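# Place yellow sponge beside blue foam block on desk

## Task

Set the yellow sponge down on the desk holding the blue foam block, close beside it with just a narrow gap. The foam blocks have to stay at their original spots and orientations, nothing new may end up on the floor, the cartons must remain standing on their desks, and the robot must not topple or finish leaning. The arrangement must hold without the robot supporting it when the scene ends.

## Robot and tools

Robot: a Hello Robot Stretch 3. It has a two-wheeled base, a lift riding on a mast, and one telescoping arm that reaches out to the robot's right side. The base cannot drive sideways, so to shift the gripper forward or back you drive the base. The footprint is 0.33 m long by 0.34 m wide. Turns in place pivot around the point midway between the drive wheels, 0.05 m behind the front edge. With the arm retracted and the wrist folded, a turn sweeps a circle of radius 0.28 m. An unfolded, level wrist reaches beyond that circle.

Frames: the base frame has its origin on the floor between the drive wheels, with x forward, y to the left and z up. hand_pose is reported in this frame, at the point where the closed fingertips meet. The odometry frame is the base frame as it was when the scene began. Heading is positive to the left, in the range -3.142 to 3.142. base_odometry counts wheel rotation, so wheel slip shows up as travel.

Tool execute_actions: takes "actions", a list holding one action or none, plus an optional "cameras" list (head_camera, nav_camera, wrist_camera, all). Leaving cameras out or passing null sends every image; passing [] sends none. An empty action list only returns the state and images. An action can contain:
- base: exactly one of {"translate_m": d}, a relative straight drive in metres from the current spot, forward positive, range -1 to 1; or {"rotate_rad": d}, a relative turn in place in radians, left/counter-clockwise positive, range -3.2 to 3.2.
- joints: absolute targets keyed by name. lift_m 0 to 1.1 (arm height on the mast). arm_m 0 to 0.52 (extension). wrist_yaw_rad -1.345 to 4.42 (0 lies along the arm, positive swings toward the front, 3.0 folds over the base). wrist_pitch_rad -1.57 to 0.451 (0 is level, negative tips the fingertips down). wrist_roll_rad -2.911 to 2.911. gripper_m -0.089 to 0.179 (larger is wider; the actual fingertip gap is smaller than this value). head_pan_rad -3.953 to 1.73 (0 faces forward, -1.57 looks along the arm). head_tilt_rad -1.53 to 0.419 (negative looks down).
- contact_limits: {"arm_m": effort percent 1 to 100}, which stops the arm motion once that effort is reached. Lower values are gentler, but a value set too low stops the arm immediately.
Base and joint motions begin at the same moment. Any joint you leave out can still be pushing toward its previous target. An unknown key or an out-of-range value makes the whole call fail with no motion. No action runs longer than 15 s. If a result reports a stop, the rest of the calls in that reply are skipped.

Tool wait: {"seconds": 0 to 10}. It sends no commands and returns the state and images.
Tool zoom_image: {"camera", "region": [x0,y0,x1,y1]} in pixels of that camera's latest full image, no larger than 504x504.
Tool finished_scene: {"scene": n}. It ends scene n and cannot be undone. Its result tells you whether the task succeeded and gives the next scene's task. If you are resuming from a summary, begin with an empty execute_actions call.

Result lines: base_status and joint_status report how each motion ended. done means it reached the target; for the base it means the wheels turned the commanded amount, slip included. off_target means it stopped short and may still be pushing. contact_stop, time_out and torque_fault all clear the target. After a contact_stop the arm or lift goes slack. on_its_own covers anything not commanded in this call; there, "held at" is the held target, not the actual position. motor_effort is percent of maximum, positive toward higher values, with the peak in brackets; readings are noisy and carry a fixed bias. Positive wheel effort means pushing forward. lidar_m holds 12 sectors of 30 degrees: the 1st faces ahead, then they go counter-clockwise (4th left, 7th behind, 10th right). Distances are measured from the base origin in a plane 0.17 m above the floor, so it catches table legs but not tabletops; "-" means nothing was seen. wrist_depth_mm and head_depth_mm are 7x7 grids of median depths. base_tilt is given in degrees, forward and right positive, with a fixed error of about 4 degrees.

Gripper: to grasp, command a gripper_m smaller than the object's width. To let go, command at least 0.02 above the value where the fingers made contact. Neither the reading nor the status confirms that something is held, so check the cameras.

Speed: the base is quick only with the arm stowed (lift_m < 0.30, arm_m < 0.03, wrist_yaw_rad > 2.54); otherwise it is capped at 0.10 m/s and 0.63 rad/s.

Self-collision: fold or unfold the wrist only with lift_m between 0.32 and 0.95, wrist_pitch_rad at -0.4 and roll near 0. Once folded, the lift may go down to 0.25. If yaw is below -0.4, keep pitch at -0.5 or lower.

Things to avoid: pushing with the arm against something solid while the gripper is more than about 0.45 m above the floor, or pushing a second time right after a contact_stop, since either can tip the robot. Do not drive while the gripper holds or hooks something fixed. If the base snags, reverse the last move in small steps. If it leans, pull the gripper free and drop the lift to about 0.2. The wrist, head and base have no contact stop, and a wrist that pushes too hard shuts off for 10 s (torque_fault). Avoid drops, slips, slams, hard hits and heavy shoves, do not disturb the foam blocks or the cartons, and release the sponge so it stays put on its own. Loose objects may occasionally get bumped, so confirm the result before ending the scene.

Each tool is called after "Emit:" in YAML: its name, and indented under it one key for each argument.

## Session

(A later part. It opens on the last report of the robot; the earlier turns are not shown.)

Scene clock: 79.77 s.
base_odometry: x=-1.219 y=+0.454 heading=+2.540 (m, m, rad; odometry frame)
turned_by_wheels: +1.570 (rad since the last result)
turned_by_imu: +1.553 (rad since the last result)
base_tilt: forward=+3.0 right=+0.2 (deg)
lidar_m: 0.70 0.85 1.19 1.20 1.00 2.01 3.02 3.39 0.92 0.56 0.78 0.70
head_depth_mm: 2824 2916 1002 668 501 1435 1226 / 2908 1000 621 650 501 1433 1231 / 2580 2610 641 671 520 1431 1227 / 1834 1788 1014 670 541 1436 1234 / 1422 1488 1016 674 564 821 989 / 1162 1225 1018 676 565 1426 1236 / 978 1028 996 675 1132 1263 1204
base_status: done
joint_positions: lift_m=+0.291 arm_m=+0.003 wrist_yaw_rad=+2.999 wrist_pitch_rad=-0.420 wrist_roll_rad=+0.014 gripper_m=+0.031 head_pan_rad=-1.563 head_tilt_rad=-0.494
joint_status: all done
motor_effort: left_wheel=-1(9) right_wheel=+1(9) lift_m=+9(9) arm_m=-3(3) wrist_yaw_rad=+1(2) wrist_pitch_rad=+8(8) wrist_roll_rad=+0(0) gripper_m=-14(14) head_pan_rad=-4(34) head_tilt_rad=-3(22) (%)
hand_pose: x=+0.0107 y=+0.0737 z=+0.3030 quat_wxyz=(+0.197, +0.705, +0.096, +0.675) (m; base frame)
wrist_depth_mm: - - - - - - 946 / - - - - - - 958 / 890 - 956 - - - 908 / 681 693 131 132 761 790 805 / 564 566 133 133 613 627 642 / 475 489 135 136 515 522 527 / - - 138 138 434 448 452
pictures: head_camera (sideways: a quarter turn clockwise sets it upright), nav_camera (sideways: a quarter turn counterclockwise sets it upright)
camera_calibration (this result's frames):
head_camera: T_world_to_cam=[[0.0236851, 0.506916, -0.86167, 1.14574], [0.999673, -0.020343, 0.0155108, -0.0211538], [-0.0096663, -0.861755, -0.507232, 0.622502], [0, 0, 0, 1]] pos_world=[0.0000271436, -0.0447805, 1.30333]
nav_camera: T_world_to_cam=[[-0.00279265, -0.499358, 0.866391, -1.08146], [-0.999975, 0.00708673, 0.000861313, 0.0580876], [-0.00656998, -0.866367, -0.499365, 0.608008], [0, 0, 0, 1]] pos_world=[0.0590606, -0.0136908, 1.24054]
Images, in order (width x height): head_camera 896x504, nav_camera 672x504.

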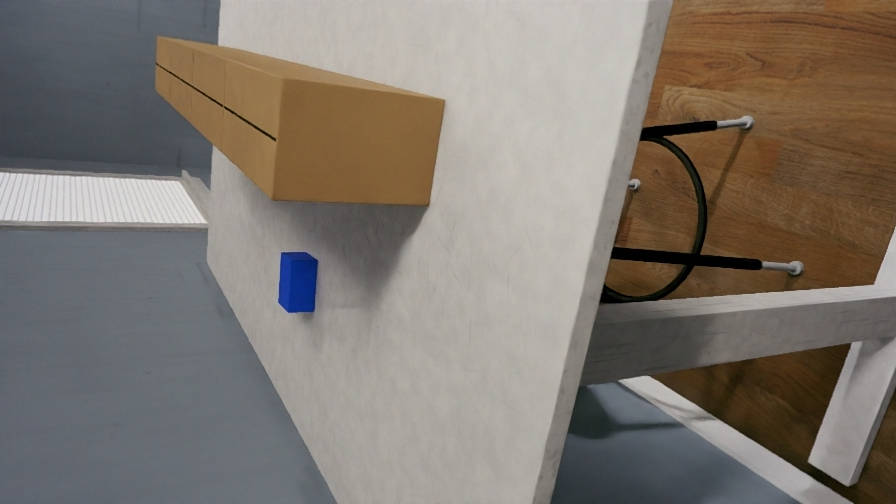

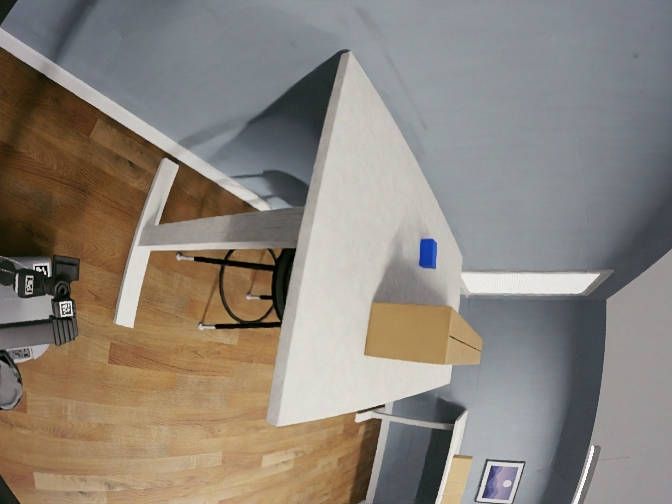

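Emit:
execute_actions:
  actions:
    - {"base":{"rotate_rad":-0.78}}
  cameras: []

Emit:
execute_actions:
  actions:
    - {"base":{"translate_m":0.38}}
  cameras: []

Emit:
execute_actions:
  actions:
    - {"base":{"rotate_rad":0.51}}
  cameras: ["nav_camera","head_camera"]

Scene clock: 84.07 s.
base_odometry: x=-1.219 y=+0.454 heading=+1.760 (m, m, rad; odometry frame)
turned_by_wheels: -0.780 (rad since the last result)
turned_by_imu: -0.774 (rad since the last result)
base_tilt: forward=+3.0 right=+0.3 (deg)
lidar_m: 0.71 0.70 0.74 1.09 1.20 0.96 1.87 3.02 2.99 3.15 0.79 0.56
head_depth_mm: 3580 3700 3614 2422 1840 1474 1226 / 3599 - 3633 2443 1834 1472 1224 / 3413 3692 3520 2441 1833 1480 1236 / 3225 3593 3667 2462 1844 1473 1227 / 3040 3425 3511 2452 1842 1478 1234 / 2940 3141 3394 2456 543 1483 1230 / 2846 3099 3284 675 505 1363 1233
base_status: done
joint_positions: lift_m=+0.291 arm_m=+0.003 wrist_yaw_rad=+2.999 wrist_pitch_rad=-0.420 wrist_roll_rad=+0.014 gripper_m=+0.031 head_pan_rad=-1.563 head_tilt_rad=-0.494
joint_status: not commanded
motor_effort: left_wheel=+2(11) right_wheel=-2(6) lift_m=+9(9) arm_m=-4(4) wrist_yaw_rad=+2(1) wrist_pitch_rad=+9(8) wrist_roll_rad=+0(0) gripper_m=-15(14) head_pan_rad=-3(3) head_tilt_rad=-3(3) (%)
hand_pose: x=+0.0107 y=+0.0737 z=+0.3030 quat_wxyz=(+0.197, +0.705, +0.096, +0.675) (m; base frame)
wrist_depth_mm: 844 - - - 818 636 526 / 895 - - - 847 658 538 / 892 - 971 - 890 686 558 / 694 690 131 132 762 710 580 / 567 565 133 134 625 626 592 / 474 493 135 136 511 522 531 / - - 138 138 437 447 456
pictures: none
No camera images: the call's "cameras" was empty. Leave "cameras" out to get every camera's image.

Scene clock: 87.17 s.
base_odometry: x=-1.290 y=+0.827 heading=+1.760 (m, m, rad; odometry frame)
turned_by_wheels: +0.000 (rad since the last result)
turned_by_imu: +0.001 (rad since the last result)
base_tilt: forward=+3.0 right=+0.1 (deg)
lidar_m: 0.36 0.35 0.38 0.56 1.36 1.32 2.12 3.25 3.55 0.35 0.34 0.46
head_depth_mm: 3602 - 3661 2435 500 1352 1225 / 3442 3703 3540 670 502 425 1232 / 3210 3614 3424 611 503 401 1230 / 3062 3392 534 574 502 402 1173 / 2957 2922 559 588 503 402 361 / 2850 1022 760 675 504 403 343 / 2717 1257 1018 676 505 403 335
base_status: done
joint_positions: lift_m=+0.291 arm_m=+0.003 wrist_yaw_rad=+2.999 wrist_pitch_rad=-0.420 wrist_roll_rad=+0.014 gripper_m=+0.031 head_pan_rad=-1.563 head_tilt_rad=-0.494
joint_status: not commanded
motor_effort: left_wheel=+1(12) right_wheel=-1(4) lift_m=+9(9) arm_m=-3(3) wrist_yaw_rad=+2(3) wrist_pitch_rad=+8(8) wrist_roll_rad=+0(0) gripper_m=-14(15) head_pan_rad=-4(4) head_tilt_rad=-3(3) (%)
hand_pose: x=+0.0107 y=+0.0737 z=+0.3030 quat_wxyz=(+0.197, +0.705, +0.096, +0.675) (m; base frame)
wrist_depth_mm: 944 - - 595 431 334 276 / - - - 649 452 349 285 / 895 - 931 653 471 367 296 / 686 704 131 131 486 385 305 / 564 570 133 134 488 397 319 / 478 496 135 136 477 414 332 / - - 137 138 438 412 342
pictures: none
No camera images: the call's "cameras" was empty. Leave "cameras" out to get every camera's image.

Scene clock: 88.80 s.
base_odometry: x=-1.290 y=+0.827 heading=+2.270 (m, m, rad; odometry frame)
turned_by_wheels: +0.510 (rad since the last result)
turned_by_imu: +0.506 (rad since the last result)
base_tilt: forward=+3.0 right=+0.2 (deg)
lidar_m: 0.36 0.38 0.55 1.35 1.32 2.08 3.29 3.25 0.35 0.34 0.47 0.36
head_depth_mm: 2769 993 633 609 501 400 350 / 2778 1232 928 669 500 401 351 / 2784 2975 1010 669 501 401 351 / 2796 2988 1015 671 503 401 360 / 1967 1788 1013 674 503 402 361 / 1213 1226 1018 674 504 402 361 / 867 874 881 676 505 403 361
base_status: done
joint_positions: lift_m=+0.291 arm_m=+0.003 wrist_yaw_rad=+2.999 wrist_pitch_rad=-0.420 wrist_roll_rad=+0.014 gripper_m=+0.031 head_pan_rad=-1.563 head_tilt_rad=-0.494
joint_status: not commanded
motor_effort: left_wheel=-1(9) right_wheel=+1(7) lift_m=+9(9) arm_m=-3(4) wrist_yaw_rad=+1(2) wrist_pitch_rad=+9(8) wrist_roll_rad=+0(0) gripper_m=-15(14) head_pan_rad=-4(4) head_tilt_rad=-3(3) (%)
hand_pose: x=+0.0107 y=+0.0737 z=+0.3030 quat_wxyz=(+0.197, +0.705, +0.096, +0.675) (m; base frame)
wrist_depth_mm: - - - - 896 518 366 / - - - - 882 512 363 / 884 - 940 - 858 511 365 / 690 694 131 131 707 515 363 / 560 566 133 134 615 502 364 / 476 493 135 136 516 490 365 / - - 137 138 434 441 359
pictures: head_camera (sideways: a quarter turn clockwise sets it upright), nav_camera (sideways: a quarter turn counterclockwise sets it upright)
camera_calibration (this result's frames):
head_camera: T_world_to_cam=[[0.0237005, 0.507122, -0.861548, 1.14558], [0.999672, -0.0203802, 0.015504, -0.021145], [-0.00969609, -0.861633, -0.507439, 0.622771], [0, 0, 0, 1]] pos_world=[0.0000256461, -0.0447806, 1.30332]
nav_camera: T_world_to_cam=[[-0.00280781, -0.499566, 0.866271, -1.0813], [-0.999974, 0.00712002, 0.000864841, 0.058083], [-0.00659991, -0.866246, -0.499573, 0.608278], [0, 0, 0, 1]] pos_world=[0.05906, -0.0136778, 1.24053]
Images, in order (width x height): head_camera 896x504, nav_camera 672x504.

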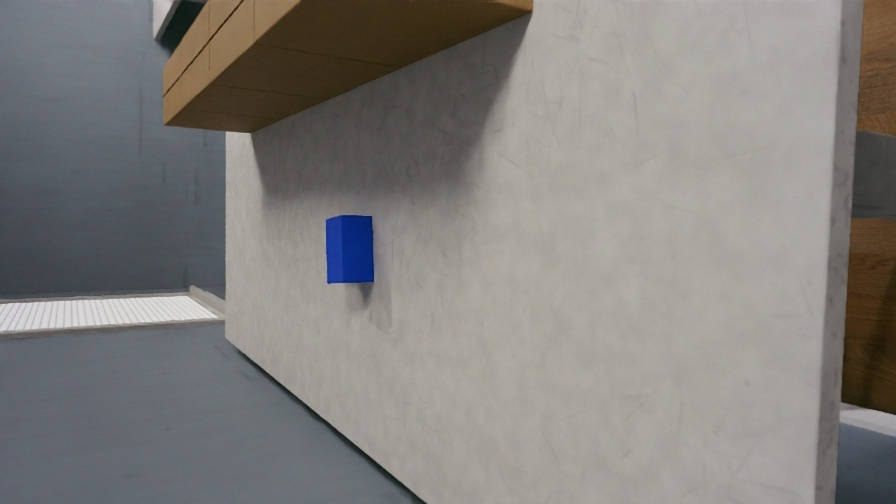

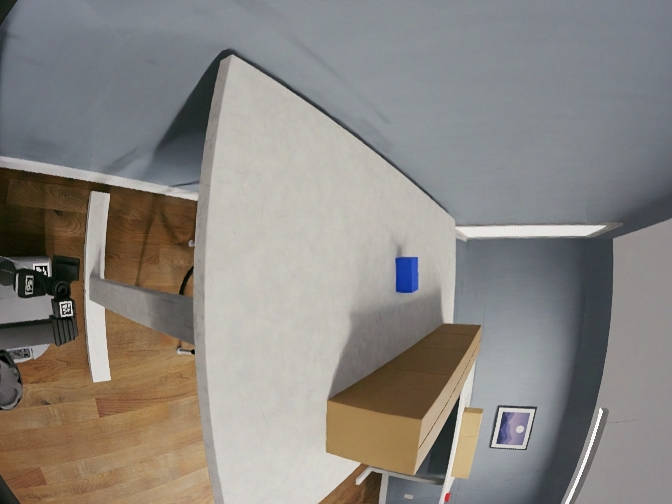

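Emit:
execute_actions:
  actions:
    - {"joints":{"lift_m":0.94}}
  cameras: []

Emit:
execute_actions:
  actions:
    - {"joints":{"wrist_yaw_rad":1.57}}
  cameras: []

Emit:
execute_actions:
  actions:
    - {"joints":{"lift_m":1.096}}
  cameras: []

Emit:
execute_actions:
  actions:
    - {"joints":{"wrist_yaw_rad":0}}
  cameras: []

Emit:
execute_actions:
  actions:
    - {"joints":{"wrist_pitch_rad":-1.05,"arm_m":0.46}}
  cameras: ["wrist_camera","head_camera"]

Scene clock: 97.43 s.
base_odometry: x=-1.290 y=+0.827 heading=+2.270 (m, m, rad; odometry frame)
turned_by_wheels: +0.000 (rad since the last result)
turned_by_imu: +0.000 (rad since the last result)
base_tilt: forward=+2.9 right=+0.2 (deg)
lidar_m: 0.36 0.38 0.55 1.35 1.32 2.08 3.30 3.26 0.35 0.34 0.47 0.36
head_depth_mm: 2773 990 631 610 519 - - / 2761 1231 928 669 502 - - / 2789 2948 1009 671 502 432 - / 2780 2992 1014 671 502 426 - / 1975 1801 1018 673 503 426 - / 1212 1226 1020 674 504 414 - / 866 875 880 676 505 403 361
base_status: not commanded
joint_positions: lift_m=+0.939 arm_m=+0.003 wrist_yaw_rad=+2.999 wrist_pitch_rad=-0.420 wrist_roll_rad=+0.014 gripper_m=+0.031 head_pan_rad=-1.563 head_tilt_rad=-0.494
joint_status: all done
motor_effort: left_wheel=-1(1) right_wheel=+1(1) lift_m=+38(38) arm_m=-3(4) wrist_yaw_rad=+2(2) wrist_pitch_rad=+8(9) wrist_roll_rad=+0(0) gripper_m=-14(14) head_pan_rad=-4(4) head_tilt_rad=-3(3) (%)
hand_pose: x=+0.0107 y=+0.0738 z=+0.9516 quat_wxyz=(+0.197, +0.705, +0.096, +0.675) (m; base frame)
wrist_depth_mm: - - - - 905 518 363 / - - - - 894 518 363 / - - - - 883 516 362 / - - 131 132 797 517 362 / - - 133 134 740 517 362 / - - 135 136 677 514 361 / - - 138 138 811 487 363
pictures: none
No camera images: the call's "cameras" was empty. Leave "cameras" out to get every camera's image.

Scene clock: 99.17 s.
base_odometry: x=-1.290 y=+0.827 heading=+2.270 (m, m, rad; odometry frame)
turned_by_wheels: +0.000 (rad since the last result)
turned_by_imu: +0.000 (rad since the last result)
base_tilt: forward=+3.0 right=+0.2 (deg)
lidar_m: 0.36 0.38 0.55 1.35 1.32 2.08 3.27 3.25 0.35 0.34 0.47 0.36
head_depth_mm: 2763 992 631 610 519 - - / 2779 1231 927 668 501 - - / 2786 2963 1009 671 502 - - / 2794 2995 1013 671 503 413 351 / 1956 1810 1016 673 503 402 351 / 1208 1229 1017 674 503 402 352 / 866 875 880 673 504 403 -
base_status: not commanded
joint_positions: lift_m=+0.939 arm_m=+0.003 wrist_yaw_rad=+1.572 wrist_pitch_rad=-0.420 wrist_roll_rad=+0.014 gripper_m=+0.031 head_pan_rad=-1.563 head_tilt_rad=-0.494
joint_status: all done
motor_effort: left_wheel=-1(1) right_wheel=+1(1) lift_m=+38(38) arm_m=-4(3) wrist_yaw_rad=-1(3) wrist_pitch_rad=+8(8) wrist_roll_rad=+0(0) gripper_m=-14(14) head_pan_rad=-4(4) head_tilt_rad=-3(3) (%)
hand_pose: x=+0.2028 y=-0.1479 z=+0.9516 quat_wxyz=(+0.591, +0.596, -0.388, +0.381) (m; base frame)
wrist_depth_mm: 246 243 239 234 231 227 223 / 271 266 260 255 251 247 242 / 298 292 285 276 274 270 266 / 333 327 307 131 293 233 240 / 378 371 133 133 331 187 189 / 433 426 135 136 365 162 156 / 514 496 454 138 454 139 132
pictures: none
No camera images: the call's "cameras" was empty. Leave "cameras" out to get every camera's image.

Scene clock: 101.43 s.
base_odometry: x=-1.290 y=+0.827 heading=+2.270 (m, m, rad; odometry frame)
turned_by_wheels: +0.000 (rad since the last result)
turned_by_imu: +0.000 (rad since the last result)
base_tilt: forward=+2.9 right=+0.2 (deg)
lidar_m: 0.35 0.38 0.55 1.35 1.31 2.08 3.30 3.25 0.35 0.34 0.47 0.36
head_depth_mm: - - - - - 390 350 / 2668 - - - - 389 350 / 2686 - - - - 379 351 / 2743 - 1013 705 - - 1152 / 1969 1797 1017 672 - - 1172 / 1209 1225 1019 673 - - 1149 / 867 877 880 710 - - 868
base_status: not commanded
joint_positions: lift_m=+1.095 arm_m=+0.003 wrist_yaw_rad=+1.572 wrist_pitch_rad=-0.419 wrist_roll_rad=+0.014 gripper_m=+0.031 head_pan_rad=-1.563 head_tilt_rad=-0.494
joint_status: all done
motor_effort: left_wheel=-1(2) right_wheel=+1(1) lift_m=+38(42) arm_m=-4(4) wrist_yaw_rad=-2(2) wrist_pitch_rad=+9(8) wrist_roll_rad=+0(0) gripper_m=-15(15) head_pan_rad=-4(3) head_tilt_rad=-3(3) (%)
hand_pose: x=+0.2028 y=-0.1479 z=+1.1076 quat_wxyz=(+0.591, +0.596, -0.388, +0.381) (m; base frame)
wrist_depth_mm: 246 243 238 235 230 227 224 / 271 266 261 255 251 247 243 / 298 292 285 276 274 272 266 / 333 327 307 132 301 300 291 / 378 371 133 134 332 334 327 / 438 427 135 136 364 358 355 / 514 497 459 138 299 296 301
pictures: none
No camera images: the call's "cameras" was empty. Leave "cameras" out to get every camera's image.

Scene clock: 103.23 s.
base_odometry: x=-1.290 y=+0.827 heading=+2.270 (m, m, rad; odometry frame)
turned_by_wheels: +0.000 (rad since the last result)
turned_by_imu: +0.000 (rad since the last result)
base_tilt: forward=+3.0 right=+0.2 (deg)
lidar_m: 0.36 0.38 0.55 1.35 1.32 2.07 3.30 3.27 0.35 0.34 0.47 0.36
head_depth_mm: - - - - - 378 350 / - - - - - - 342 / 2682 - - - - - 349 / 2742 - - - 485 390 360 / 1960 1805 1016 673 504 402 361 / 1212 1222 1017 674 504 403 361 / 867 875 883 675 504 403 361
base_status: not commanded
joint_positions: lift_m=+1.095 arm_m=+0.003 wrist_yaw_rad=+0.002 wrist_pitch_rad=-0.419 wrist_roll_rad=+0.014 gripper_m=+0.031 head_pan_rad=-1.563 head_tilt_rad=-0.494
joint_status: all done
motor_effort: left_wheel=-2(2) right_wheel=+1(1) lift_m=+38(38) arm_m=-4(4) wrist_yaw_rad=-1(2) wrist_pitch_rad=+8(9) wrist_roll_rad=+0(0) gripper_m=-14(14) head_pan_rad=-4(4) head_tilt_rad=-3(3) (%)
hand_pose: x=-0.0210 y=-0.3724 z=+1.1076 quat_wxyz=(+0.687, +0.147, -0.696, -0.148) (m; base frame)
wrist_depth_mm: 386 544 - - - - - / 391 557 855 - 720 415 - / 398 549 622 622 601 321 267 / 403 468 435 131 485 311 260 / 372 379 133 133 406 311 288 / 312 319 135 136 341 332 331 / 272 276 266 138 288 297 301
pictures: none
No camera images: the call's "cameras" was empty. Leave "cameras" out to get every camera's image.

Scene clock: 107.77 s.
base_odometry: x=-1.290 y=+0.827 heading=+2.270 (m, m, rad; odometry frame)
turned_by_wheels: +0.000 (rad since the last result)
turned_by_imu: +0.000 (rad since the last result)
base_tilt: forward=+3.0 right=+0.2 (deg)
lidar_m: 0.35 0.38 0.55 1.35 1.32 2.08 3.31 3.25 0.35 0.34 0.47 0.36
head_depth_mm: - 929 630 608 500 400 350 / 2702 1227 928 669 501 401 350 / 2721 1574 1009 669 501 401 350 / 2786 - 710 671 502 401 360 / 1970 1799 1011 672 503 402 360 / 1212 1222 1018 673 504 402 361 / 867 875 880 676 505 403 361
base_status: not commanded
joint_positions: lift_m=+1.095 arm_m=+0.460 wrist_yaw_rad=+0.000 wrist_pitch_rad=-1.055 wrist_roll_rad=+0.014 gripper_m=+0.031 head_pan_rad=-1.563 head_tilt_rad=-0.494
joint_status: all done
motor_effort: left_wheel=-2(2) right_wheel=+1(1) lift_m=+38(38) arm_m=+6(6) wrist_yaw_rad=+0(1) wrist_pitch_rad=+2(7) wrist_roll_rad=+0(0) gripper_m=-15(15) head_pan_rad=-4(3) head_tilt_rad=-3(3) (%)
hand_pose: x=-0.0216 y=-0.7100 z=+0.9991 quat_wxyz=(+0.607, +0.354, -0.615, -0.359) (m; base frame)
wrist_depth_mm: 264 267 269 220 283 287 253 / 245 251 251 211 261 268 247 / 232 235 237 241 246 249 241 / 219 222 219 131 230 234 233 / 207 209 133 134 219 221 221 / 197 198 135 136 207 209 210 / 187 189 187 138 195 199 200
pictures: head_camera (sideways: a quarter turn clockwise sets it upright), wrist_camera
camera_calibration (this result's frames):
head_camera: T_world_to_cam=[[0.0237035, 0.507122, -0.861548, 1.14558], [0.999672, -0.0203862, 0.015504, -0.021145], [-0.00970123, -0.861633, -0.507439, 0.622771], [0, 0, 0, 1]] pos_world=[0.0000253792, -0.0447806, 1.30332]
wrist_camera: T_world_to_cam=[[-0.998684, -0.0317708, 0.0402679, -0.0920685], [-0.0435244, 0.940294, -0.337569, 1.03454], [-0.0271389, -0.338877, -0.940439, 0.859124], [0, 0, 0, 1]] pos_world=[-0.0236042, -0.684555, 1.16089]
Images, in order (width x height): head_camera 896x504, wrist_camera 644x364.

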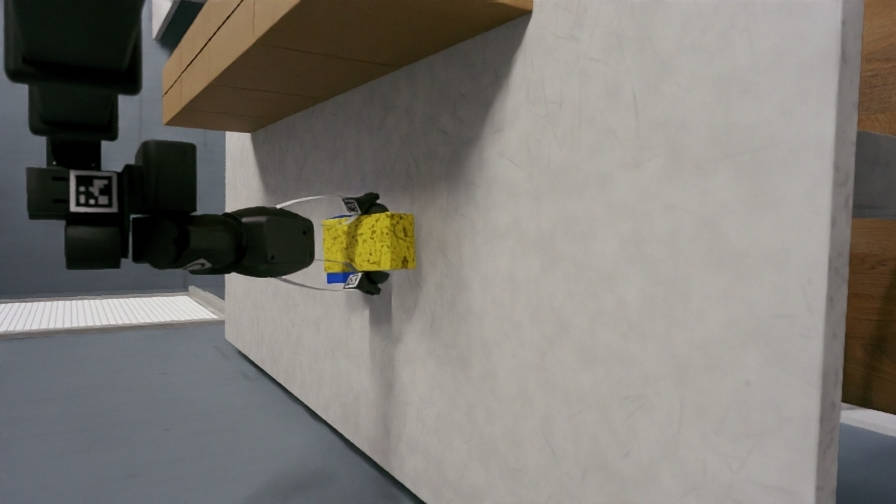

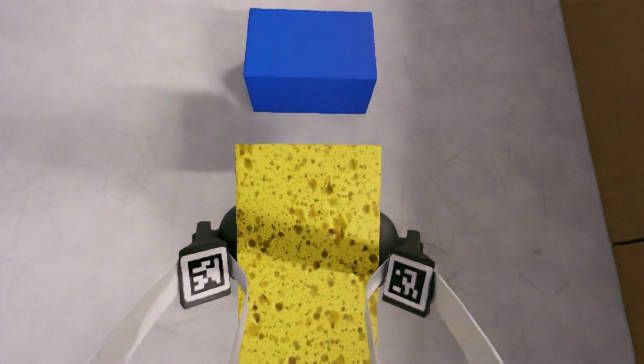

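Emit:
execute_actions:
  actions:
    - {"joints":{"arm_m":0.49,"lift_m":1.088}}
  cameras: []

Emit:
execute_actions:
  actions:
    - {"joints":{"gripper_m":0.11}}
  cameras: []

Emit:
execute_actions:
  actions:
    - {"joints":{"arm_m":0.36}}
  cameras: ["wrist_camera"]

Scene clock: 110.33 s.
base_odometry: x=-1.290 y=+0.827 heading=+2.270 (m, m, rad; odometry frame)
turned_by_wheels: +0.000 (rad since the last result)
turned_by_imu: +0.000 (rad since the last result)
base_tilt: forward=+3.0 right=+0.3 (deg)
lidar_m: 0.36 0.38 0.55 1.35 1.32 2.08 3.29 3.25 0.35 0.34 0.47 0.36
head_depth_mm: - 862 631 609 500 400 350 / 2703 1233 924 669 500 401 351 / 2720 1582 1007 671 501 401 351 / 2752 3001 731 672 502 401 360 / 1967 1797 1014 672 502 402 360 / 1211 1222 1018 673 503 402 361 / 865 873 880 677 504 403 361
base_status: not commanded
joint_positions: lift_m=+1.089 arm_m=+0.490 wrist_yaw_rad=+0.000 wrist_pitch_rad=-1.055 wrist_roll_rad=+0.014 gripper_m=+0.031 head_pan_rad=-1.563 head_tilt_rad=-0.494
joint_status: all done
motor_effort: left_wheel=-2(2) right_wheel=+1(1) lift_m=+9(34) arm_m=+6(6) wrist_yaw_rad=+0(0) wrist_pitch_rad=+2(2) wrist_roll_rad=+0(0) gripper_m=-14(15) head_pan_rad=-4(4) head_tilt_rad=-3(3) (%)
hand_pose: x=-0.0216 y=-0.7399 z=+0.9926 quat_wxyz=(+0.607, +0.354, -0.615, -0.359) (m; base frame)
wrist_depth_mm: 254 260 266 268 273 279 257 / 239 243 240 197 254 259 250 / 224 227 226 199 238 243 240 / 212 214 213 132 223 228 228 / 200 202 133 134 212 215 216 / 190 192 135 136 202 203 205 / 181 183 182 138 189 194 196
pictures: none
No camera images: the call's "cameras" was empty. Leave "cameras" out to get every camera's image.

Scene clock: 111.63 s.
base_odometry: x=-1.290 y=+0.827 heading=+2.270 (m, m, rad; odometry frame)
turned_by_wheels: +0.000 (rad since the last result)
turned_by_imu: +0.000 (rad since the last result)
base_tilt: forward=+2.9 right=+0.2 (deg)
lidar_m: 0.35 0.38 0.55 1.35 1.32 2.08 3.29 3.27 0.35 0.34 0.47 0.36
head_depth_mm: - 863 631 608 500 400 350 / 2673 1228 927 668 501 400 350 / 2707 1576 1006 670 501 401 351 / 2743 2987 821 671 502 401 360 / 1973 1797 1012 673 504 402 360 / 1209 1221 1016 673 503 402 361 / 866 876 879 673 505 403 361
base_status: not commanded
joint_positions: lift_m=+1.089 arm_m=+0.490 wrist_yaw_rad=+0.000 wrist_pitch_rad=-1.055 wrist_roll_rad=+0.014 gripper_m=+0.110 head_pan_rad=-1.563 head_tilt_rad=-0.494
joint_status: all done
motor_effort: left_wheel=-1(1) right_wheel=+1(1) lift_m=+9(9) arm_m=+6(6) wrist_yaw_rad=+0(0) wrist_pitch_rad=+2(2) wrist_roll_rad=+0(0) gripper_m=-1(85) head_pan_rad=-4(4) head_tilt_rad=-3(4) (%)
hand_pose: x=-0.0216 y=-0.7399 z=+0.9926 quat_wxyz=(+0.607, +0.354, -0.615, -0.359) (m; base frame)
wrist_depth_mm: 255 259 263 269 274 279 255 / 238 243 240 197 253 260 250 / 224 228 227 198 238 243 240 / 212 215 214 175 225 229 230 / 200 204 202 164 213 215 216 / 190 194 192 155 198 205 204 / 182 182 184 183 190 192 194
pictures: none
No camera images: the call's "cameras" was empty. Leave "cameras" out to get every camera's image.

Scene clock: 113.83 s.
base_odometry: x=-1.290 y=+0.827 heading=+2.270 (m, m, rad; odometry frame)
turned_by_wheels: +0.000 (rad since the last result)
turned_by_imu: +0.000 (rad since the last result)
base_tilt: forward=+3.0 right=+0.2 (deg)
lidar_m: 0.36 0.38 0.55 1.35 1.31 2.08 3.30 3.25 0.35 0.34 0.47 0.36
head_depth_mm: - 860 631 608 500 400 350 / 2714 1118 927 667 501 400 351 / 2670 - 1004 670 502 401 351 / 2772 2989 822 671 502 402 360 / 1960 1799 1017 672 503 401 360 / 1210 1225 1021 674 504 402 361 / 869 875 880 676 506 403 361
base_status: not commanded
joint_positions: lift_m=+1.089 arm_m=+0.360 wrist_yaw_rad=+0.000 wrist_pitch_rad=-1.056 wrist_roll_rad=+0.014 gripper_m=+0.110 head_pan_rad=-1.563 head_tilt_rad=-0.494
joint_status: all done
motor_effort: left_wheel=-1(2) right_wheel=+1(1) lift_m=+9(9) arm_m=-4(2) wrist_yaw_rad=+0(1) wrist_pitch_rad=+2(2) wrist_roll_rad=+0(0) gripper_m=+0(0) head_pan_rad=-3(4) head_tilt_rad=-3(3) (%)
hand_pose: x=-0.0216 y=-0.6106 z=+0.9926 quat_wxyz=(+0.607, +0.354, -0.615, -0.359) (m; base frame)
wrist_depth_mm: 256 259 262 213 273 280 244 / 239 243 248 198 255 259 237 / 224 229 232 222 239 243 234 / 211 215 219 223 225 229 226 / 201 204 207 209 214 215 215 / 191 194 196 199 199 204 204 / 182 182 186 188 191 193 194
pictures: wrist_camera
camera_calibration (this result's frames):
wrist_camera: T_world_to_cam=[[-0.998684, -0.031783, 0.0402576, -0.088645], [-0.0435235, 0.940405, -0.337261, 0.938637], [-0.0271392, -0.338569, -0.94055, 0.886956], [0, 0, 0, 1]] pos_world=[-0.0236042, -0.58522, 1.15436]
Images, in order (width x height): wrist_camera 644x364.

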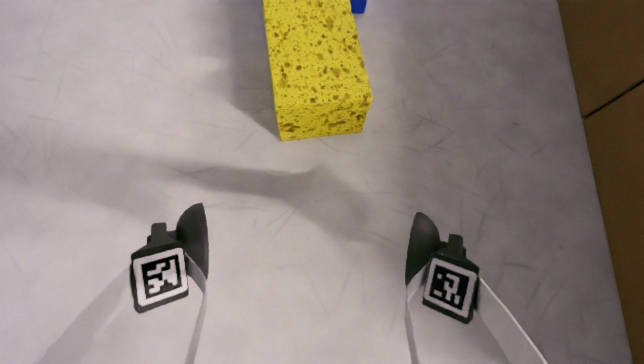

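Emit:
finished_scene:
  scene: 2

The scene is finished: the task was done.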